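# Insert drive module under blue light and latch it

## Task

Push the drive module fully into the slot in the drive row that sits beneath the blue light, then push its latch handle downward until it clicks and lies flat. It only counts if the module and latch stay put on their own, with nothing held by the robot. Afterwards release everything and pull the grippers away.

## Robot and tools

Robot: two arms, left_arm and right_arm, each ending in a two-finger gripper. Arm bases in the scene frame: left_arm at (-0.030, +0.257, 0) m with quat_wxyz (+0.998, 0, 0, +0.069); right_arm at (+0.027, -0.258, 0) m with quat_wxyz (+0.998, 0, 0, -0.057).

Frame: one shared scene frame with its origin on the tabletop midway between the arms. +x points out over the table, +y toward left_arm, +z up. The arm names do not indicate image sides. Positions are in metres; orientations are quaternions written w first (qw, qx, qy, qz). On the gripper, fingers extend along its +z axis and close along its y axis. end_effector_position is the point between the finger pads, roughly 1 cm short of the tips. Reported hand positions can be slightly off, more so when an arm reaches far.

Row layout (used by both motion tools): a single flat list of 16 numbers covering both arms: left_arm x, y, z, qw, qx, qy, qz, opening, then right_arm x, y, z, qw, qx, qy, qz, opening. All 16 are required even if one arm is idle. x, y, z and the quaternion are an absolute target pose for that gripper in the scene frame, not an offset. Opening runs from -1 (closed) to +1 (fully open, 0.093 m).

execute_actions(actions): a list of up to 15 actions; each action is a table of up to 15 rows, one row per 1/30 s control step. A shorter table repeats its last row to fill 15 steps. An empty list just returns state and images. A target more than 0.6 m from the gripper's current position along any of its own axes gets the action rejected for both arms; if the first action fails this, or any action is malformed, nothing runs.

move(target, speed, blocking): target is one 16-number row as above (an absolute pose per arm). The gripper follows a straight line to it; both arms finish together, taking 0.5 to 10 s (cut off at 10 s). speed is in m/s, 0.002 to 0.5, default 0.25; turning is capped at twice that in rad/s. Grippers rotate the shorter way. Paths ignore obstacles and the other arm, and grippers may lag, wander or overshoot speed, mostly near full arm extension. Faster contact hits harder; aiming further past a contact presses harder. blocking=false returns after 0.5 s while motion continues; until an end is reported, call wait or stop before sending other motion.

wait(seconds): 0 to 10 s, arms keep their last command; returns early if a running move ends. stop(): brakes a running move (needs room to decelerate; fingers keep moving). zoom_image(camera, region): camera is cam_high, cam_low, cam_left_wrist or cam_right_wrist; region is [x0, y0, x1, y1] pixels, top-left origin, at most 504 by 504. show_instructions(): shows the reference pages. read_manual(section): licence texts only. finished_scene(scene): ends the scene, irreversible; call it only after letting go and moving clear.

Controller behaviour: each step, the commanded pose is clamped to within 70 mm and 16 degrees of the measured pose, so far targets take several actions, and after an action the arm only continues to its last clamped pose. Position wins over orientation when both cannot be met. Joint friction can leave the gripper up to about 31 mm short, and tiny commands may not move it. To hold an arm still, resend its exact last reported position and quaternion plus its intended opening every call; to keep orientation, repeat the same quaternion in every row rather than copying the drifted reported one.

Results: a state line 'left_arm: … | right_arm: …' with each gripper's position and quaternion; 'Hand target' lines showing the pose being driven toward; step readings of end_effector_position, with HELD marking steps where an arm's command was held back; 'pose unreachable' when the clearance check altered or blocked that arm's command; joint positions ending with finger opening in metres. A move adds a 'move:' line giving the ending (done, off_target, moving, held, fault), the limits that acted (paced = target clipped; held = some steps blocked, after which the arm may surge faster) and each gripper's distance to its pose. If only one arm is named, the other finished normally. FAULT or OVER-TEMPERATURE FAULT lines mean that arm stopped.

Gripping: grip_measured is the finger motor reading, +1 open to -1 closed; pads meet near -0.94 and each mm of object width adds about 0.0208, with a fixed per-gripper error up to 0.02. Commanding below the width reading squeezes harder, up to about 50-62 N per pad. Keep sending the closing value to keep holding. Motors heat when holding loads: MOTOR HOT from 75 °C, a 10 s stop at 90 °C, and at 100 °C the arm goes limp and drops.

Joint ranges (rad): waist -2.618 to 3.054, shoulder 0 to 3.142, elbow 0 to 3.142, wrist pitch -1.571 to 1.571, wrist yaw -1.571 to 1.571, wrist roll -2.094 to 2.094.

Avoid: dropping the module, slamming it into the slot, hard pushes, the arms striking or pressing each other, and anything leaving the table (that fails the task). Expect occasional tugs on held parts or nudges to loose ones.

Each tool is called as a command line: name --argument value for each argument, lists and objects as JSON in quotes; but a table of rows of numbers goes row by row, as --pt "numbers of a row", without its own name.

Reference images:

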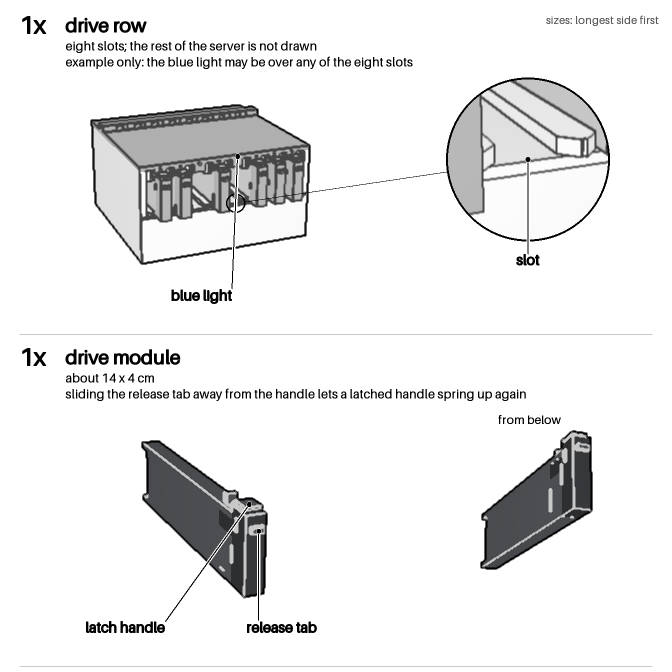

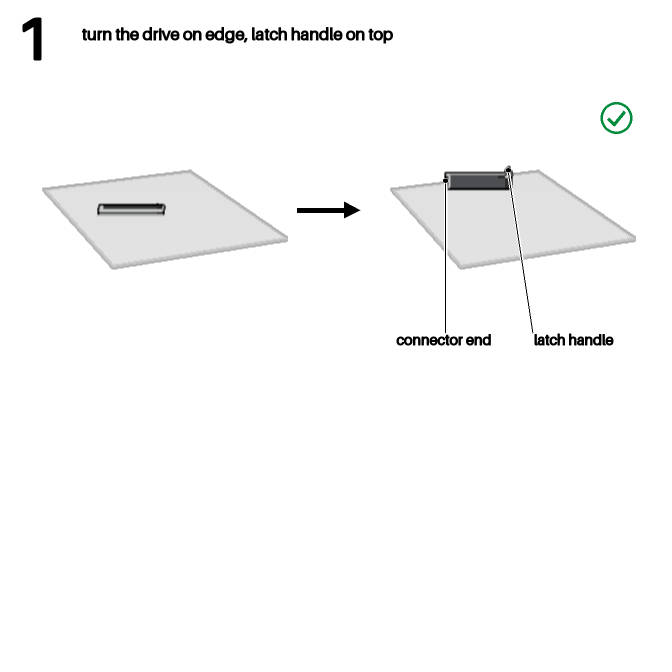

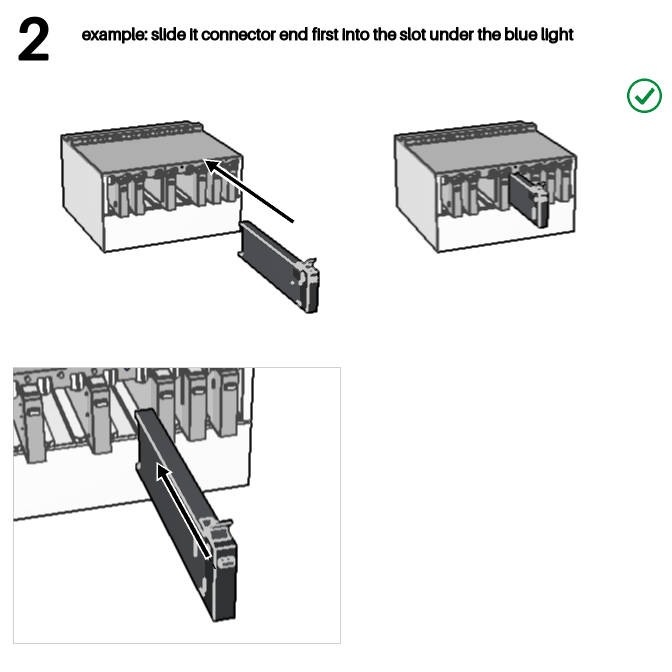

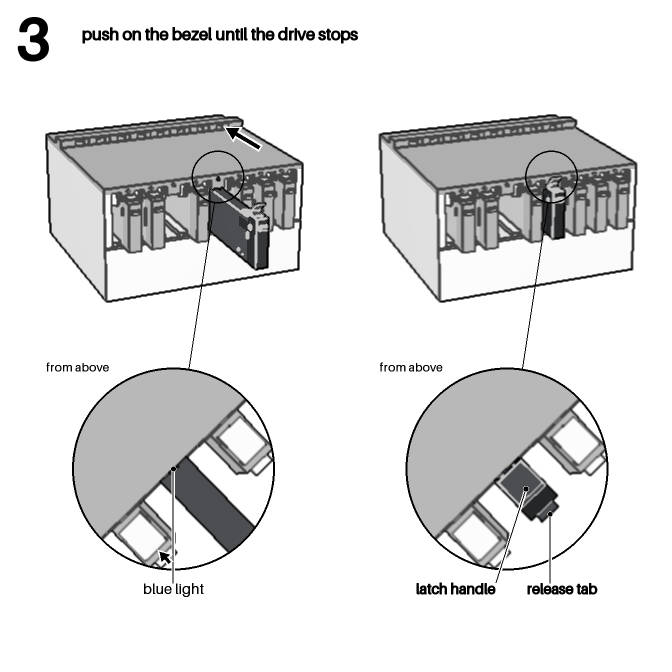

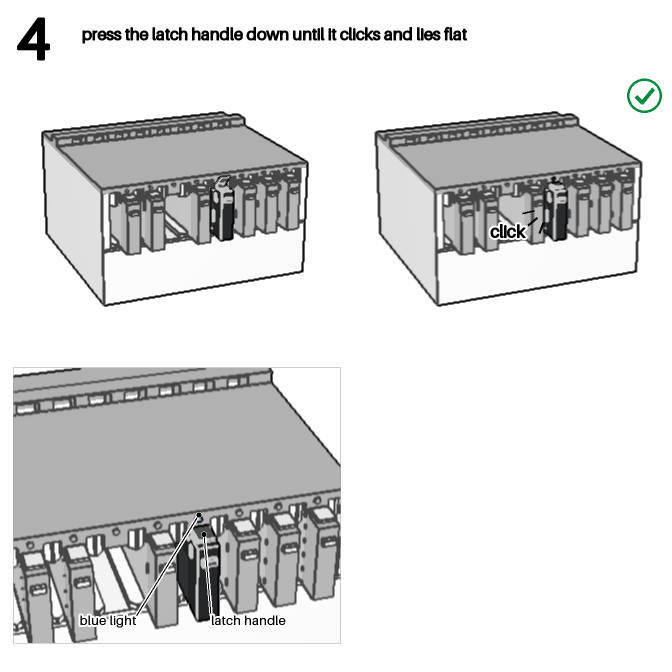

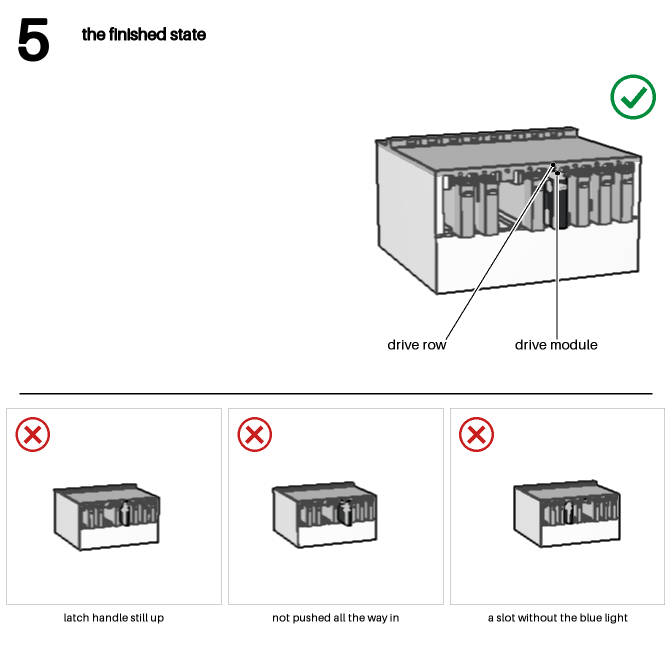

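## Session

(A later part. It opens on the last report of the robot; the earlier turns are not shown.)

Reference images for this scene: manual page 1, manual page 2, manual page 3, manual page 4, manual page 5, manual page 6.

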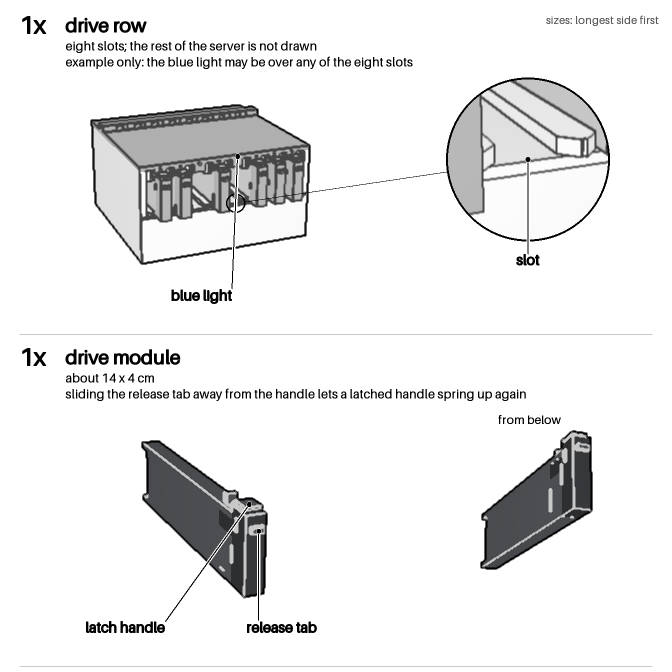

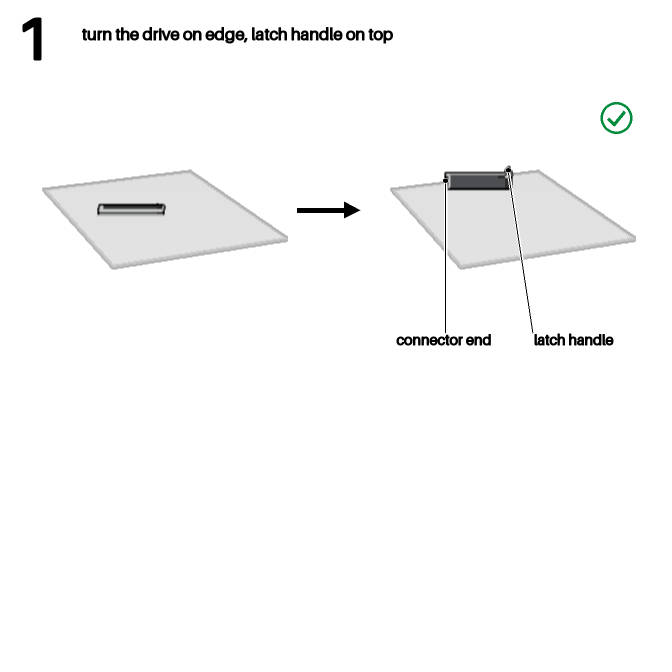

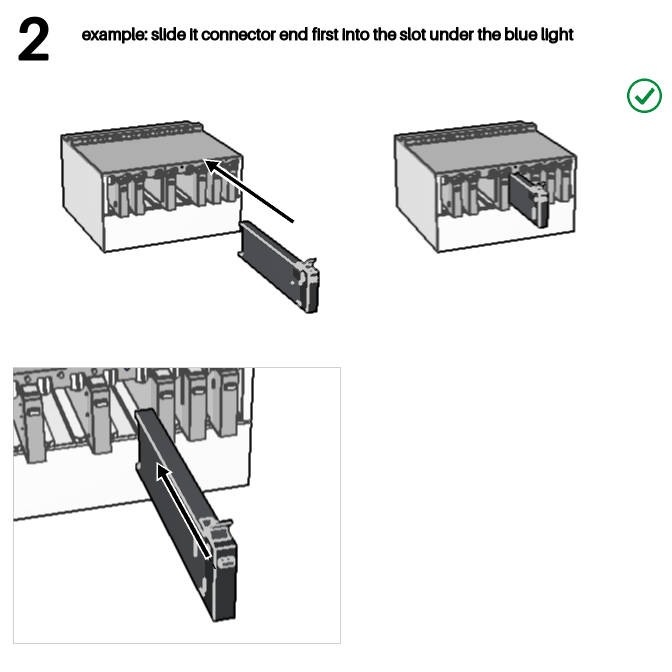

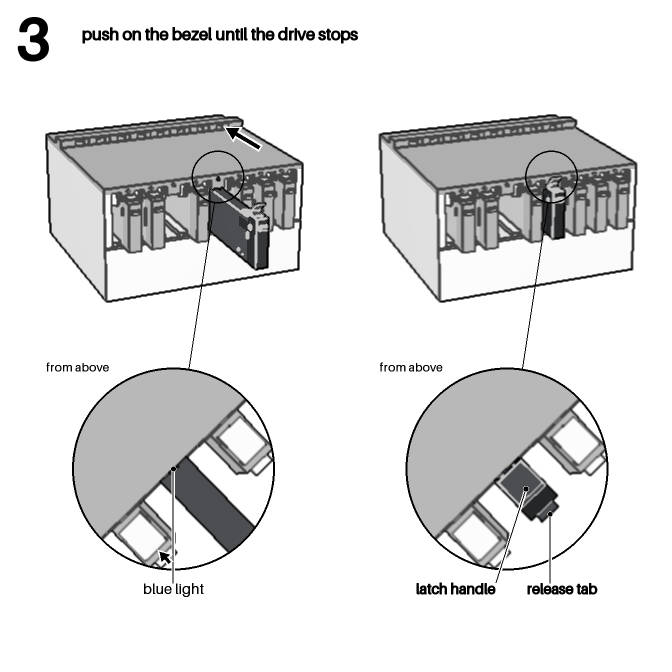

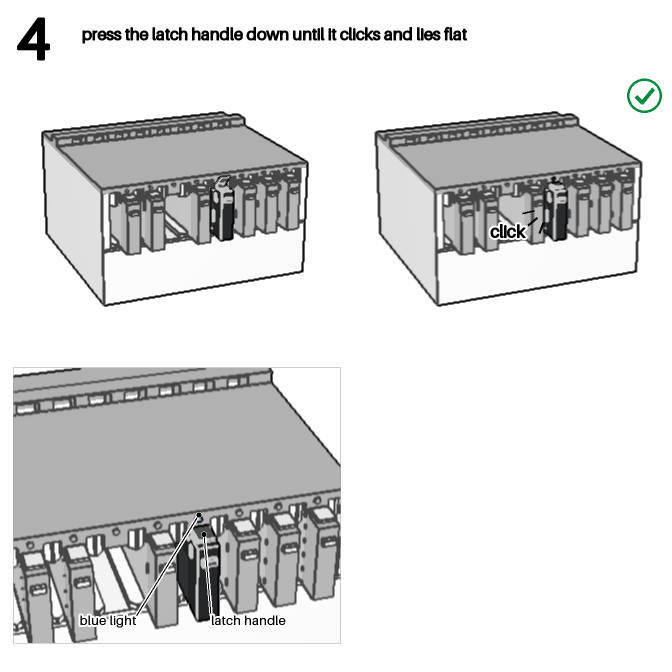

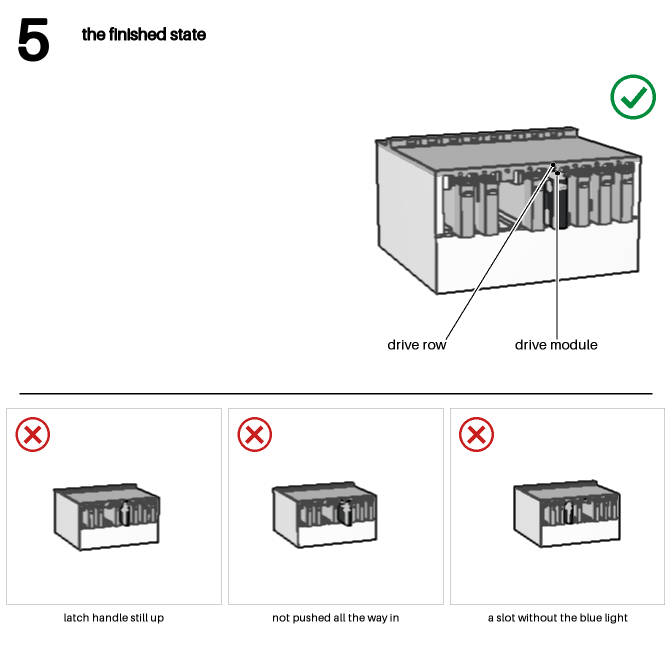

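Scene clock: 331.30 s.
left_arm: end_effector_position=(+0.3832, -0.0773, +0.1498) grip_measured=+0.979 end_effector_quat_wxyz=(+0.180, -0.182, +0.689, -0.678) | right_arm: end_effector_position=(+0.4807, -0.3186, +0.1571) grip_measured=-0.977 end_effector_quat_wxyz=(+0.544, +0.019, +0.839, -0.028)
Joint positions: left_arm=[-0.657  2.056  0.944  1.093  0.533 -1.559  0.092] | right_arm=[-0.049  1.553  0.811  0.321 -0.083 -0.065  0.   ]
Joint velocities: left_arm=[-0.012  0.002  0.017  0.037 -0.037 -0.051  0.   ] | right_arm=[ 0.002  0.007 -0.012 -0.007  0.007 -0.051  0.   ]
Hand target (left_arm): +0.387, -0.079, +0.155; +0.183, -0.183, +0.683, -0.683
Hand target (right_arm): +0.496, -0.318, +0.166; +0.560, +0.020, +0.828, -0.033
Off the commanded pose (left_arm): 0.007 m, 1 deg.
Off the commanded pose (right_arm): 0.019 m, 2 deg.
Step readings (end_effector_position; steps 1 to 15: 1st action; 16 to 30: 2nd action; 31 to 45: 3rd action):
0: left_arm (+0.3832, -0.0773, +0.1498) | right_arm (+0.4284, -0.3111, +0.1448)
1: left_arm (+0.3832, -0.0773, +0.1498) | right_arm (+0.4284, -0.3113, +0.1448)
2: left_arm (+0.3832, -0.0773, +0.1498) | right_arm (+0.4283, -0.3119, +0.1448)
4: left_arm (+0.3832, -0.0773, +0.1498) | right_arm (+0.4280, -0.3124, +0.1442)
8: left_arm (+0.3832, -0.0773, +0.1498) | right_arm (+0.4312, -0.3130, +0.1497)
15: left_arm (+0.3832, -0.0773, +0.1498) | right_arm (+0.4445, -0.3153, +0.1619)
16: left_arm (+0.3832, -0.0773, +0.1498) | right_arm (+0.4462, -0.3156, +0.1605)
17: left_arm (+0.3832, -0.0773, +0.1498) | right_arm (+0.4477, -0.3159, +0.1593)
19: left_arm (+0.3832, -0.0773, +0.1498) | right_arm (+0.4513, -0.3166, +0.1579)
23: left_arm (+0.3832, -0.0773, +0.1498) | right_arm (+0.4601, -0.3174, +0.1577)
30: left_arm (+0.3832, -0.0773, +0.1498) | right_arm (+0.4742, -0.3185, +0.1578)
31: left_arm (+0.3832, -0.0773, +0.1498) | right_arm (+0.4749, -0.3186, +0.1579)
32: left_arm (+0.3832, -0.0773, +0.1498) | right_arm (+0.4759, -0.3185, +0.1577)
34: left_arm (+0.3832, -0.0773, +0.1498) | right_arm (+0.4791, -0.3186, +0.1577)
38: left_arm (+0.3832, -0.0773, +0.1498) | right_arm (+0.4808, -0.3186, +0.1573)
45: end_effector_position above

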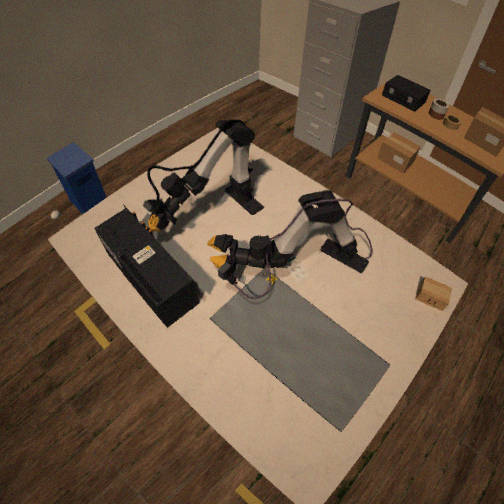

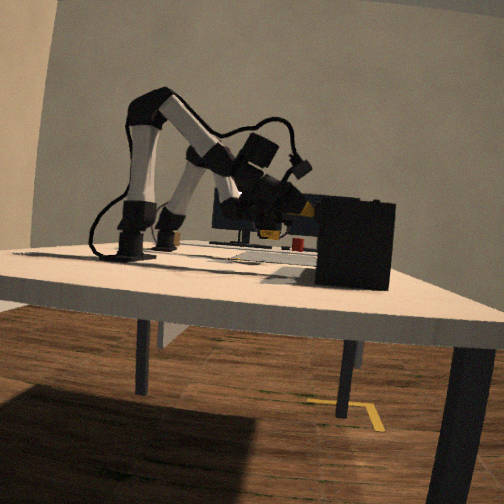

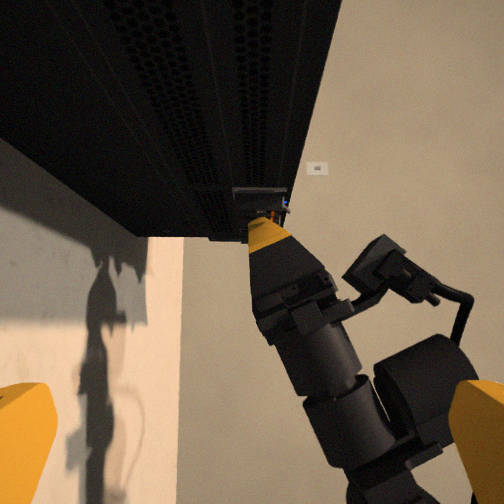

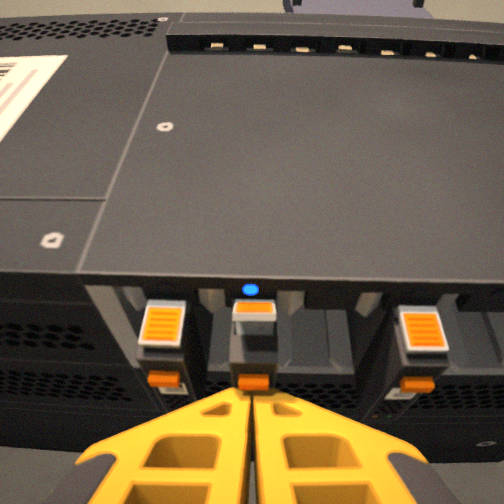

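execute_actions --actions '[[[0.387,-0.079,0.155,0.183,-0.183,0.683,-0.683,1,0.501,-0.318,0.166,0.56,0.02,0.8277,-0.033,-1],[0.387,-0.079,0.155,0.183,-0.183,0.683,-0.683,1,0.504,-0.318,0.166,0.56,0.02,0.8277,-0.033,-1],[0.387,-0.079,0.155,0.183,-0.183,0.683,-0.683,1,0.507,-0.318,0.166,0.56,0.02,0.8277,-0.033,-1],[0.387,-0.079,0.155,0.183,-0.183,0.683,-0.683,1,0.51,-0.318,0.166,0.56,0.02,0.8277,-0.033,-1]]]'

move --target '[0.387,-0.079,0.155,0.183,-0.183,0.683,-0.683,1,0.455,-0.318,0.17,0.52,0.02,0.853,-0.032,-1]' --speed 0.1

move --target '[0.387,-0.079,0.155,0.183,-0.183,0.683,-0.683,1,0.47,-0.318,0.22,0.423,0.025,0.905,-0.03,-1]' --speed 0.15

move --target '[0.387,-0.079,0.155,0.183,-0.183,0.683,-0.683,1,0.5,-0.319,0.215,0.423,0.025,0.905,-0.03,-1]' --speed 0.1

zoom_image --camera "cam_left_wrist" --region '[230,160,350,280]'

Scene clock: 340.73 s.
left_arm: end_effector_position=(+0.3832, -0.0773, +0.1498) grip_measured=+0.979 end_effector_quat_wxyz=(+0.180, -0.182, +0.689, -0.678) | right_arm: end_effector_position=(+0.4814, -0.3187, +0.1572) grip_measured=-0.977 end_effector_quat_wxyz=(+0.532, +0.021, +0.846, -0.025)
Joint positions: left_arm=[-0.657  2.056  0.944  1.093  0.533 -1.559  0.092] | right_arm=[-0.049  1.554  0.838  0.268 -0.083 -0.063  0.   ]
Joint velocities: left_arm=[ 0.007 -0.032 -0.002  0.007 -0.051 -0.022  0.001] | right_arm=[ 0.002 -0.002  0.002 -0.037 -0.066  0.007  0.   ]
Hand target (left_arm): +0.387, -0.079, +0.155; +0.183, -0.183, +0.683, -0.683
Hand target (right_arm): +0.506, -0.317, +0.166; +0.559, +0.021, +0.828, -0.032
Off the commanded pose (left_arm): 0.007 m, 1 deg.
Off the commanded pose (right_arm): 0.030 m, 4 deg.
Step readings (end_effector_position):
0: left_arm (+0.3832, -0.0773, +0.1498) | right_arm (+0.4808, -0.3186, +0.1573)
1: left_arm (+0.3832, -0.0773, +0.1498) | right_arm (+0.4808, -0.3186, +0.1573)
2: left_arm (+0.3832, -0.0773, +0.1498) | right_arm (+0.4810, -0.3186, +0.1577)
4: left_arm (+0.3832, -0.0773, +0.1498) | right_arm (+0.4815, -0.3187, +0.1576)
8: left_arm (+0.3832, -0.0773, +0.1498) | right_arm (+0.4814, -0.3187, +0.1573)
15: end_effector_position above

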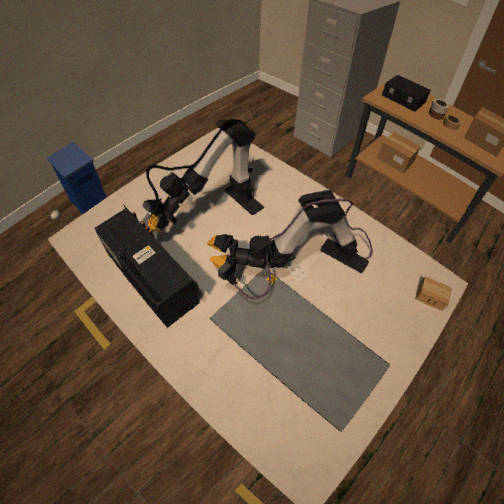

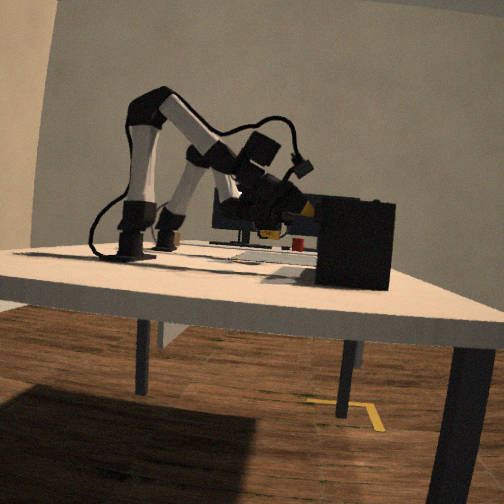

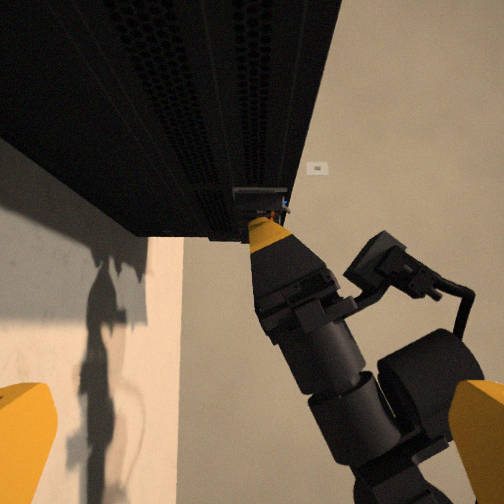

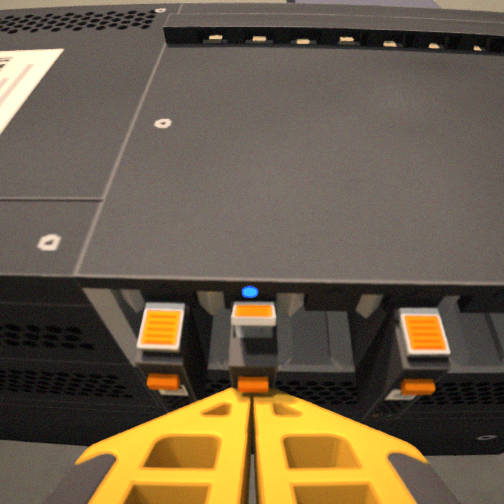

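Scene clock: 341.77 s.
left_arm: end_effector_position=(+0.3832, -0.0773, +0.1498) grip_measured=+0.979 end_effector_quat_wxyz=(+0.180, -0.182, +0.689, -0.678) | right_arm: end_effector_position=(+0.4597, -0.3152, +0.1697) grip_measured=-0.977 end_effector_quat_wxyz=(+0.519, +0.018, +0.854, -0.026)
Joint positions: left_arm=[-0.657  2.056  0.944  1.093  0.533 -1.559  0.092] | right_arm=[-0.049  1.446  0.824  0.142 -0.082 -0.071  0.   ]
Joint velocities: left_arm=[ 0.007 -0.007 -0.017  0.022 -0.066 -0.022  0.   ] | right_arm=[-0.012 -0.007 -0.007  0.11   0.037  0.007  0.   ]
Hand target (left_arm): +0.387, -0.079, +0.155; +0.183, -0.183, +0.683, -0.683
Hand target (right_arm): +0.455, -0.318, +0.170; +0.520, +0.020, +0.853, -0.032
Off the commanded pose (left_arm): 0.007 m, 1 deg.
Off the commanded pose (right_arm): 0.005 m, 1 deg.
move: done

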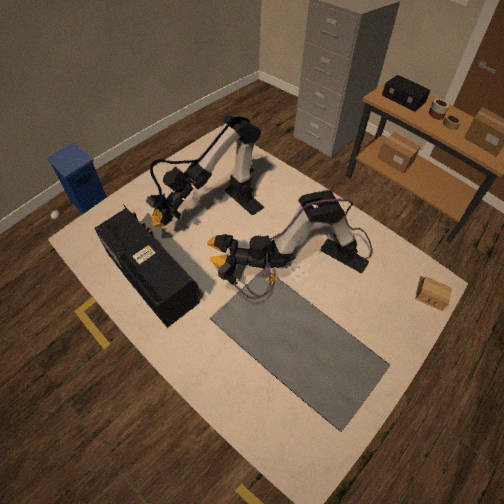

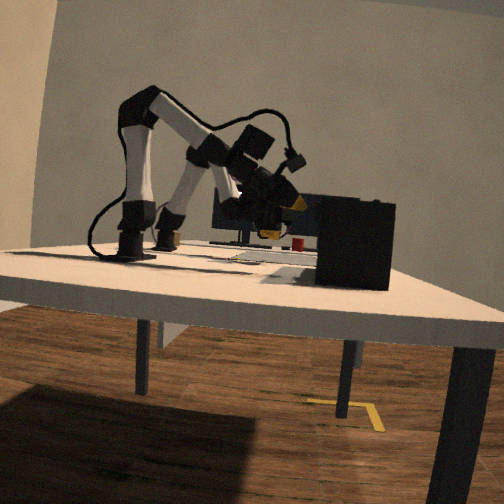

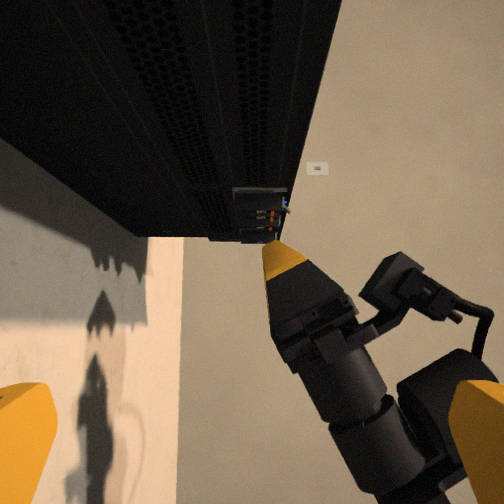

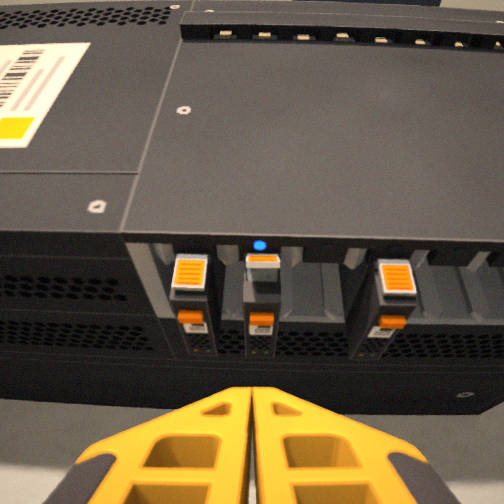

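Scene clock: 343.17 s.
left_arm: end_effector_position=(+0.3832, -0.0773, +0.1498) grip_measured=+0.979 end_effector_quat_wxyz=(+0.180, -0.182, +0.689, -0.678) | right_arm: end_effector_position=(+0.4630, -0.3210, +0.2136) grip_measured=-0.977 end_effector_quat_wxyz=(+0.417, +0.029, +0.908, -0.027)
Joint positions: left_arm=[-0.657  2.056  0.944  1.093  0.533 -1.559  0.092] | right_arm=[-0.049  1.511  1.248 -0.447 -0.051 -0.076  0.   ]
Joint velocities: left_arm=[ 0.012 -0.017 -0.007  0.037  0.037 -0.022  0.001] | right_arm=[-0.017 -0.012  0.002 -0.007 -0.051 -0.037  0.   ]
Hand target (left_arm): +0.387, -0.079, +0.155; +0.183, -0.183, +0.683, -0.683
Hand target (right_arm): +0.469, -0.318, +0.220; +0.423, +0.023, +0.905, -0.030
Off the commanded pose (left_arm): 0.007 m, 1 deg.
Off the commanded pose (right_arm): 0.010 m, 1 deg.
move: done

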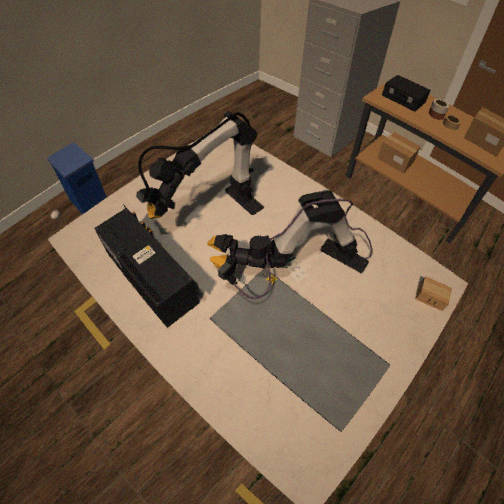

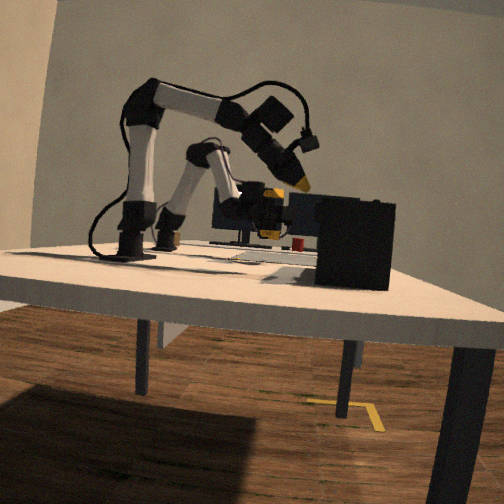

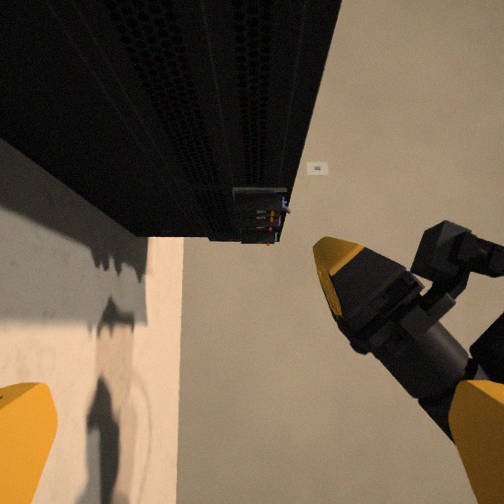

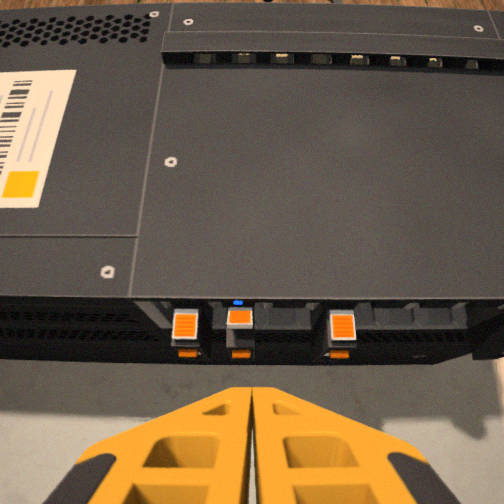

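Scene clock: 343.93 s.
left_arm: end_effector_position=(+0.3832, -0.0773, +0.1498) grip_measured=+0.979 end_effector_quat_wxyz=(+0.180, -0.182, +0.689, -0.678) | right_arm: end_effector_position=(+0.4910, -0.3223, +0.2058) grip_measured=-0.977 end_effector_quat_wxyz=(+0.410, +0.027, +0.911, -0.028)
Joint positions: left_arm=[-0.657  2.056  0.944  1.093  0.533 -1.559  0.092] | right_arm=[-0.039  1.626  1.344 -0.442 -0.041 -0.076  0.   ]
Joint velocities: left_arm=[ 0.002  0.007 -0.002 -0.095 -0.022 -0.037  0.   ] | right_arm=[-0.007 -0.002 -0.007  0.081 -0.051 -0.125  0.   ]
Hand target (left_arm): +0.387, -0.079, +0.155; +0.183, -0.183, +0.683, -0.683
Hand target (right_arm): +0.500, -0.319, +0.215; +0.423, +0.025, +0.905, -0.030
Off the commanded pose (left_arm): 0.007 m, 1 deg.
Off the commanded pose (right_arm): 0.013 m, 2 deg.
move: off_target (right_arm)

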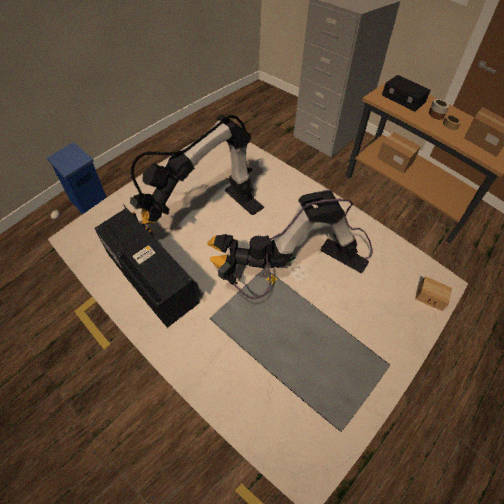

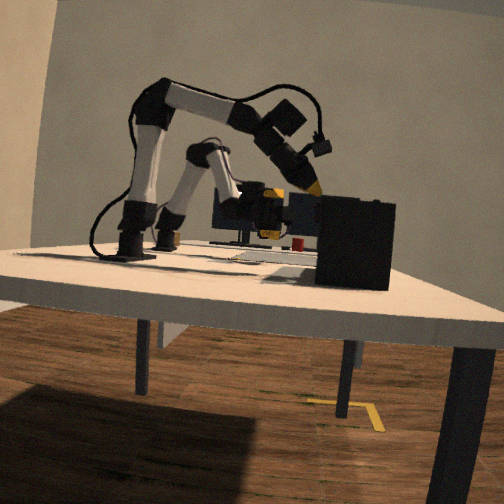

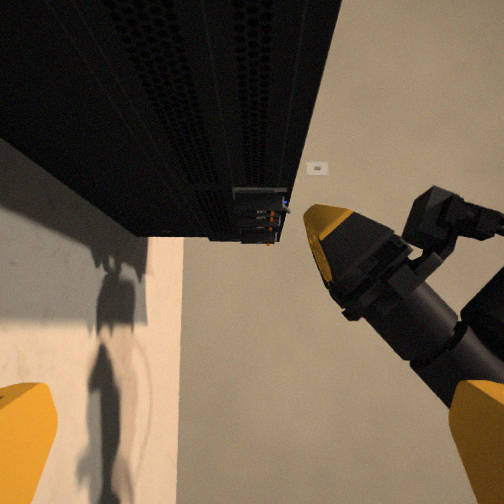

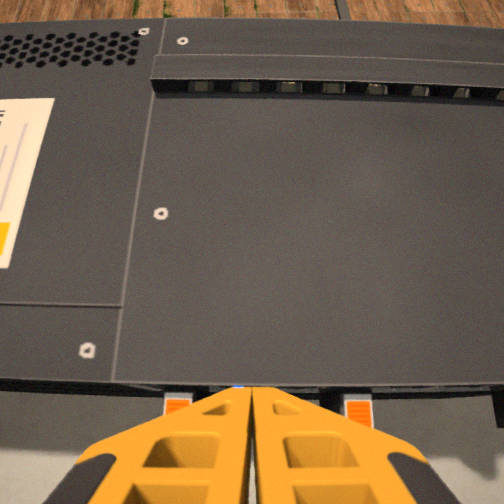

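Region (230, 160, 350, 280) of cam_left_wrist's 504x504 image, scaled by 4.200, with more detail than that image has.

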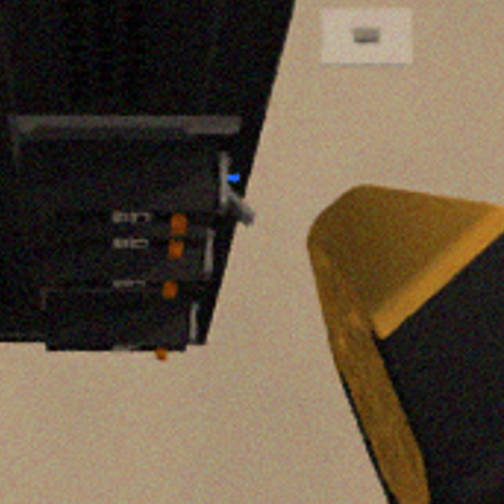

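execute_actions --actions '[[[0.387,-0.079,0.155,0.183,-0.183,0.683,-0.683,1,0.501,-0.318,0.219,0.423,0.025,0.905,-0.03,-1],[0.387,-0.079,0.155,0.183,-0.183,0.683,-0.683,1,0.502,-0.317,0.209,0.423,0.025,0.905,-0.03,-1],[0.387,-0.079,0.155,0.183,-0.183,0.683,-0.683,1,0.502,-0.316,0.218,0.423,0.025,0.905,-0.03,-1],[0.387,-0.079,0.155,0.183,-0.183,0.683,-0.683,1,0.502,-0.3155,0.207,0.423,0.025,0.905,-0.03,-1],[0.387,-0.079,0.155,0.183,-0.183,0.683,-0.683,1,0.502,-0.3155,0.216,0.423,0.025,0.905,-0.03,-1],[0.387,-0.079,0.155,0.183,-0.183,0.683,-0.683,1,0.502,-0.3155,0.205,0.423,0.025,0.905,-0.03,-1],[0.387,-0.079,0.155,0.183,-0.183,0.683,-0.683,1,0.502,-0.3155,0.214,0.423,0.025,0.905,-0.03,-1],[0.387,-0.079,0.155,0.183,-0.183,0.683,-0.683,1,0.502,-0.3155,0.203,0.423,0.025,0.905,-0.03,-1],[0.387,-0.079,0.155,0.183,-0.183,0.683,-0.683,1,0.502,-0.3155,0.212,0.423,0.025,0.905,-0.03,-1],[0.387,-0.079,0.155,0.183,-0.183,0.683,-0.683,1,0.502,-0.3155,0.201,0.423,0.025,0.905,-0.03,-1],[0.387,-0.079,0.155,0.183,-0.183,0.683,-0.683,1,0.502,-0.3155,0.21,0.423,0.025,0.905,-0.03,-1],[0.387,-0.079,0.155,0.183,-0.183,0.683,-0.683,1,0.502,-0.3155,0.199,0.423,0.025,0.905,-0.03,-1],[0.387,-0.079,0.155,0.183,-0.183,0.683,-0.683,1,0.502,-0.3155,0.208,0.423,0.025,0.905,-0.03,-1],[0.387,-0.079,0.155,0.183,-0.183,0.683,-0.683,1,0.502,-0.3155,0.198,0.423,0.025,0.905,-0.03,-1],[0.387,-0.079,0.155,0.183,-0.183,0.683,-0.683,1,0.502,-0.3155,0.203,0.423,0.025,0.905,-0.03,-1]]]'

zoom_image --camera "cam_left_wrist" --region '[230,160,350,280]'

Scene clock: 353.60 s.
left_arm: end_effector_position=(+0.3832, -0.0773, +0.1498) grip_measured=+0.979 end_effector_quat_wxyz=(+0.180, -0.182, +0.689, -0.678) | right_arm: end_effector_position=(+0.4979, -0.3191, +0.2094) grip_measured=-0.977 end_effector_quat_wxyz=(+0.423, +0.026, +0.905, -0.030)
Joint positions: left_arm=[-0.657  2.056  0.944  1.093  0.533 -1.559  0.092] | right_arm=[-0.026  1.633  1.344 -0.406 -0.032 -0.069  0.   ]
Joint velocities: left_arm=[ 0.002  0.007  0.007 -0.007  0.007 -0.007 -0.   ] | right_arm=[-0.012 -0.012 -0.002  0.022  0.037 -0.022  0.   ]
Hand target (left_arm): +0.387, -0.079, +0.155; +0.183, -0.183, +0.683, -0.683
Hand target (right_arm): +0.502, -0.315, +0.203; +0.423, +0.025, +0.905, -0.030
Off the commanded pose (left_arm): 0.007 m, 1 deg.
Off the commanded pose (right_arm): 0.008 m, 0 deg.
Step readings (end_effector_position):
0: left_arm (+0.3832, -0.0773, +0.1498) | right_arm (+0.4910, -0.3225, +0.2058)
1: left_arm (+0.3832, -0.0773, +0.1498) | right_arm (+0.4910, -0.3226, +0.2066)
2: left_arm (+0.3832, -0.0773, +0.1498) | right_arm (+0.4919, -0.3225, +0.2071)
4: left_arm (+0.3832, -0.0773, +0.1498) | right_arm (+0.4934, -0.3215, +0.2087)
8: left_arm (+0.3832, -0.0773, +0.1498) | right_arm (+0.4951, -0.3186, +0.2094)
15: end_effector_position above

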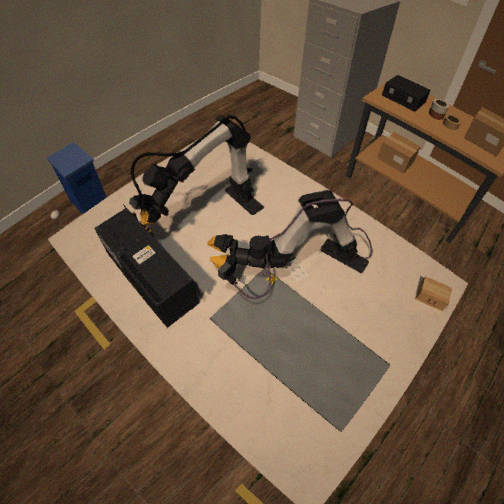

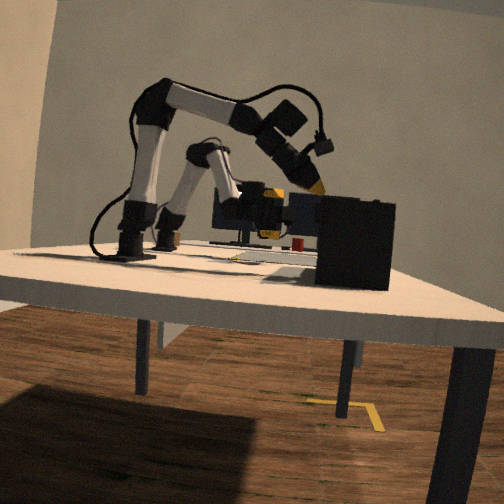

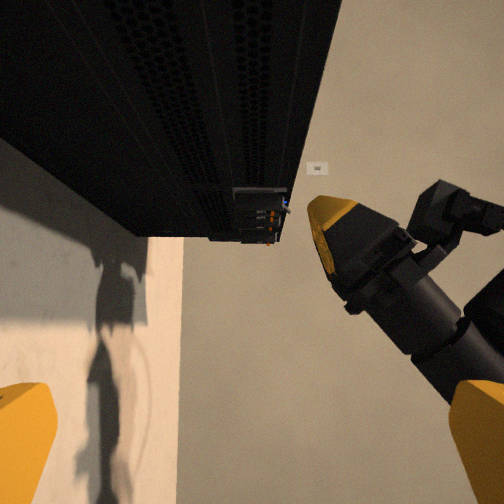

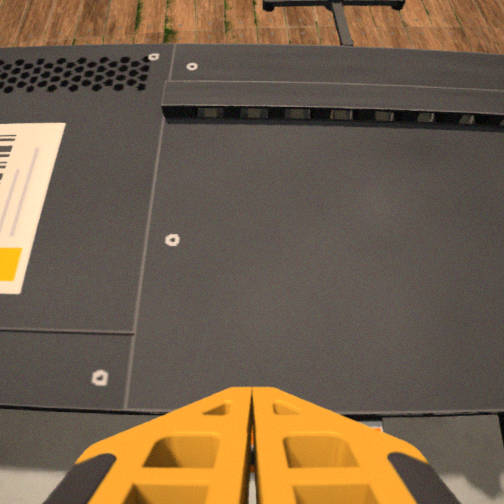

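Region (230, 160, 350, 280) of cam_left_wrist's 504x504 image, scaled by 4.200, with more detail than that image has.

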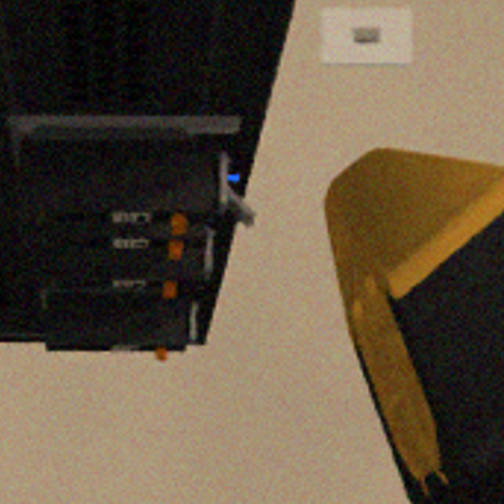

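execute_actions --actions '[[[0.387,-0.079,0.155,0.183,-0.183,0.683,-0.683,1,0.501,-0.3185,0.205,0.423,0.025,0.905,-0.03,-1],[0.387,-0.079,0.155,0.183,-0.183,0.683,-0.683,1,0.500,-0.3125,0.199,0.423,0.025,0.905,-0.03,-1],[0.387,-0.079,0.155,0.183,-0.183,0.683,-0.683,1,0.499,-0.3185,0.203,0.423,0.025,0.905,-0.03,-1],[0.387,-0.079,0.155,0.183,-0.183,0.683,-0.683,1,0.499,-0.3125,0.197,0.423,0.025,0.905,-0.03,-1],[0.387,-0.079,0.155,0.183,-0.183,0.683,-0.683,1,0.499,-0.3185,0.201,0.423,0.025,0.905,-0.03,-1],[0.387,-0.079,0.155,0.183,-0.183,0.683,-0.683,1,0.499,-0.3125,0.195,0.423,0.025,0.905,-0.03,-1],[0.387,-0.079,0.155,0.183,-0.183,0.683,-0.683,1,0.499,-0.3185,0.199,0.423,0.025,0.905,-0.03,-1],[0.387,-0.079,0.155,0.183,-0.183,0.683,-0.683,1,0.499,-0.3125,0.193,0.423,0.025,0.905,-0.03,-1],[0.387,-0.079,0.155,0.183,-0.183,0.683,-0.683,1,0.499,-0.3185,0.197,0.423,0.025,0.905,-0.03,-1],[0.387,-0.079,0.155,0.183,-0.183,0.683,-0.683,1,0.499,-0.3125,0.191,0.423,0.025,0.905,-0.03,-1],[0.387,-0.079,0.155,0.183,-0.183,0.683,-0.683,1,0.499,-0.3185,0.195,0.423,0.025,0.905,-0.03,-1],[0.387,-0.079,0.155,0.183,-0.183,0.683,-0.683,1,0.499,-0.3125,0.189,0.423,0.025,0.905,-0.03,-1],[0.387,-0.079,0.155,0.183,-0.183,0.683,-0.683,1,0.499,-0.3155,0.192,0.423,0.025,0.905,-0.03,-1]]]'

zoom_image --camera "cam_left_wrist" --region '[230,160,350,280]'

Scene clock: 366.50 s.
left_arm: end_effector_position=(+0.3832, -0.0773, +0.1498) grip_measured=+0.979 end_effector_quat_wxyz=(+0.180, -0.182, +0.689, -0.678) | right_arm: end_effector_position=(+0.4972, -0.3187, +0.1975) grip_measured=-0.977 end_effector_quat_wxyz=(+0.422, +0.027, +0.906, -0.031)
Joint positions: left_arm=[-0.657  2.056  0.944  1.093  0.533 -1.559  0.092] | right_arm=[-0.024  1.634  1.299 -0.362 -0.027 -0.066  0.   ]
Joint velocities: left_arm=[-0.007 -0.012  0.012 -0.037 -0.066  0.066 -0.   ] | right_arm=[ 0.007  0.012 -0.022  0.051 -0.007 -0.066  0.   ]
Hand target (left_arm): +0.387, -0.079, +0.155; +0.183, -0.183, +0.683, -0.683
Hand target (right_arm): +0.499, -0.316, +0.192; +0.423, +0.025, +0.905, -0.030
Off the commanded pose (left_arm): 0.007 m, 1 deg.
Off the commanded pose (right_arm): 0.007 m, 0 deg.
Step readings (end_effector_position):
0: left_arm (+0.3832, -0.0773, +0.1498) | right_arm (+0.4990, -0.3194, +0.2101)
1: left_arm (+0.3832, -0.0773, +0.1498) | right_arm (+0.4990, -0.3194, +0.2101)
2: left_arm (+0.3832, -0.0773, +0.1498) | right_arm (+0.4992, -0.3195, +0.2098)
4: left_arm (+0.3832, -0.0773, +0.1498) | right_arm (+0.4992, -0.3193, +0.2084)
8: left_arm (+0.3832, -0.0773, +0.1498) | right_arm (+0.4983, -0.3190, +0.2037)
15: end_effector_position above

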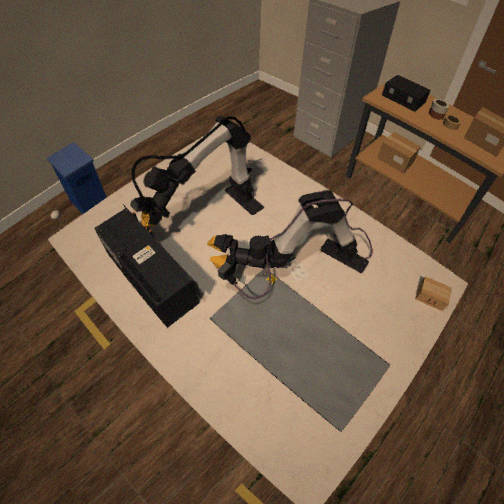

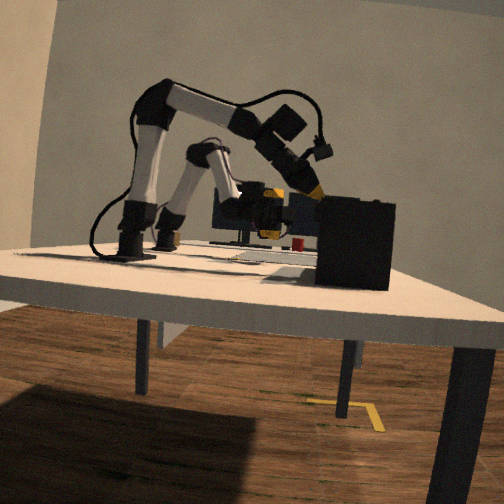

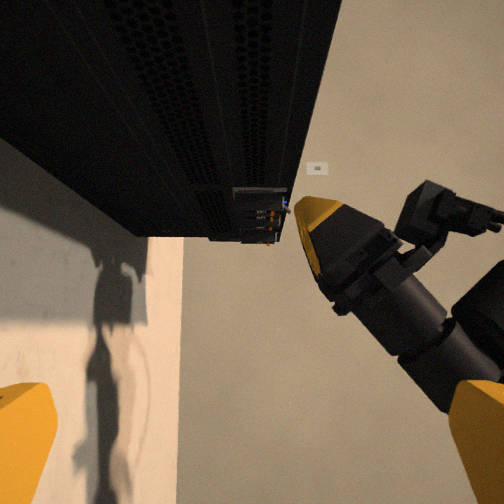

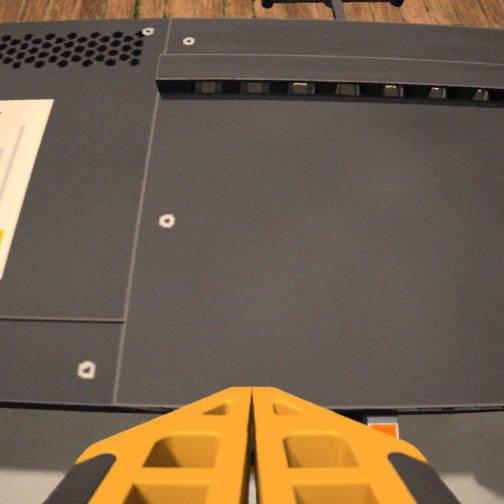

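Region (230, 160, 350, 280) of cam_left_wrist's 504x504 image, scaled by 4.200, with more detail than that image has.

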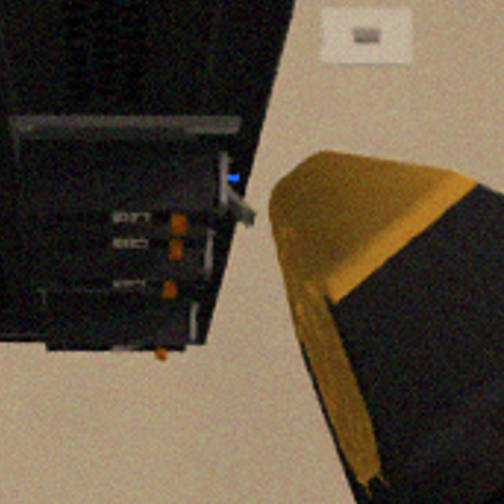

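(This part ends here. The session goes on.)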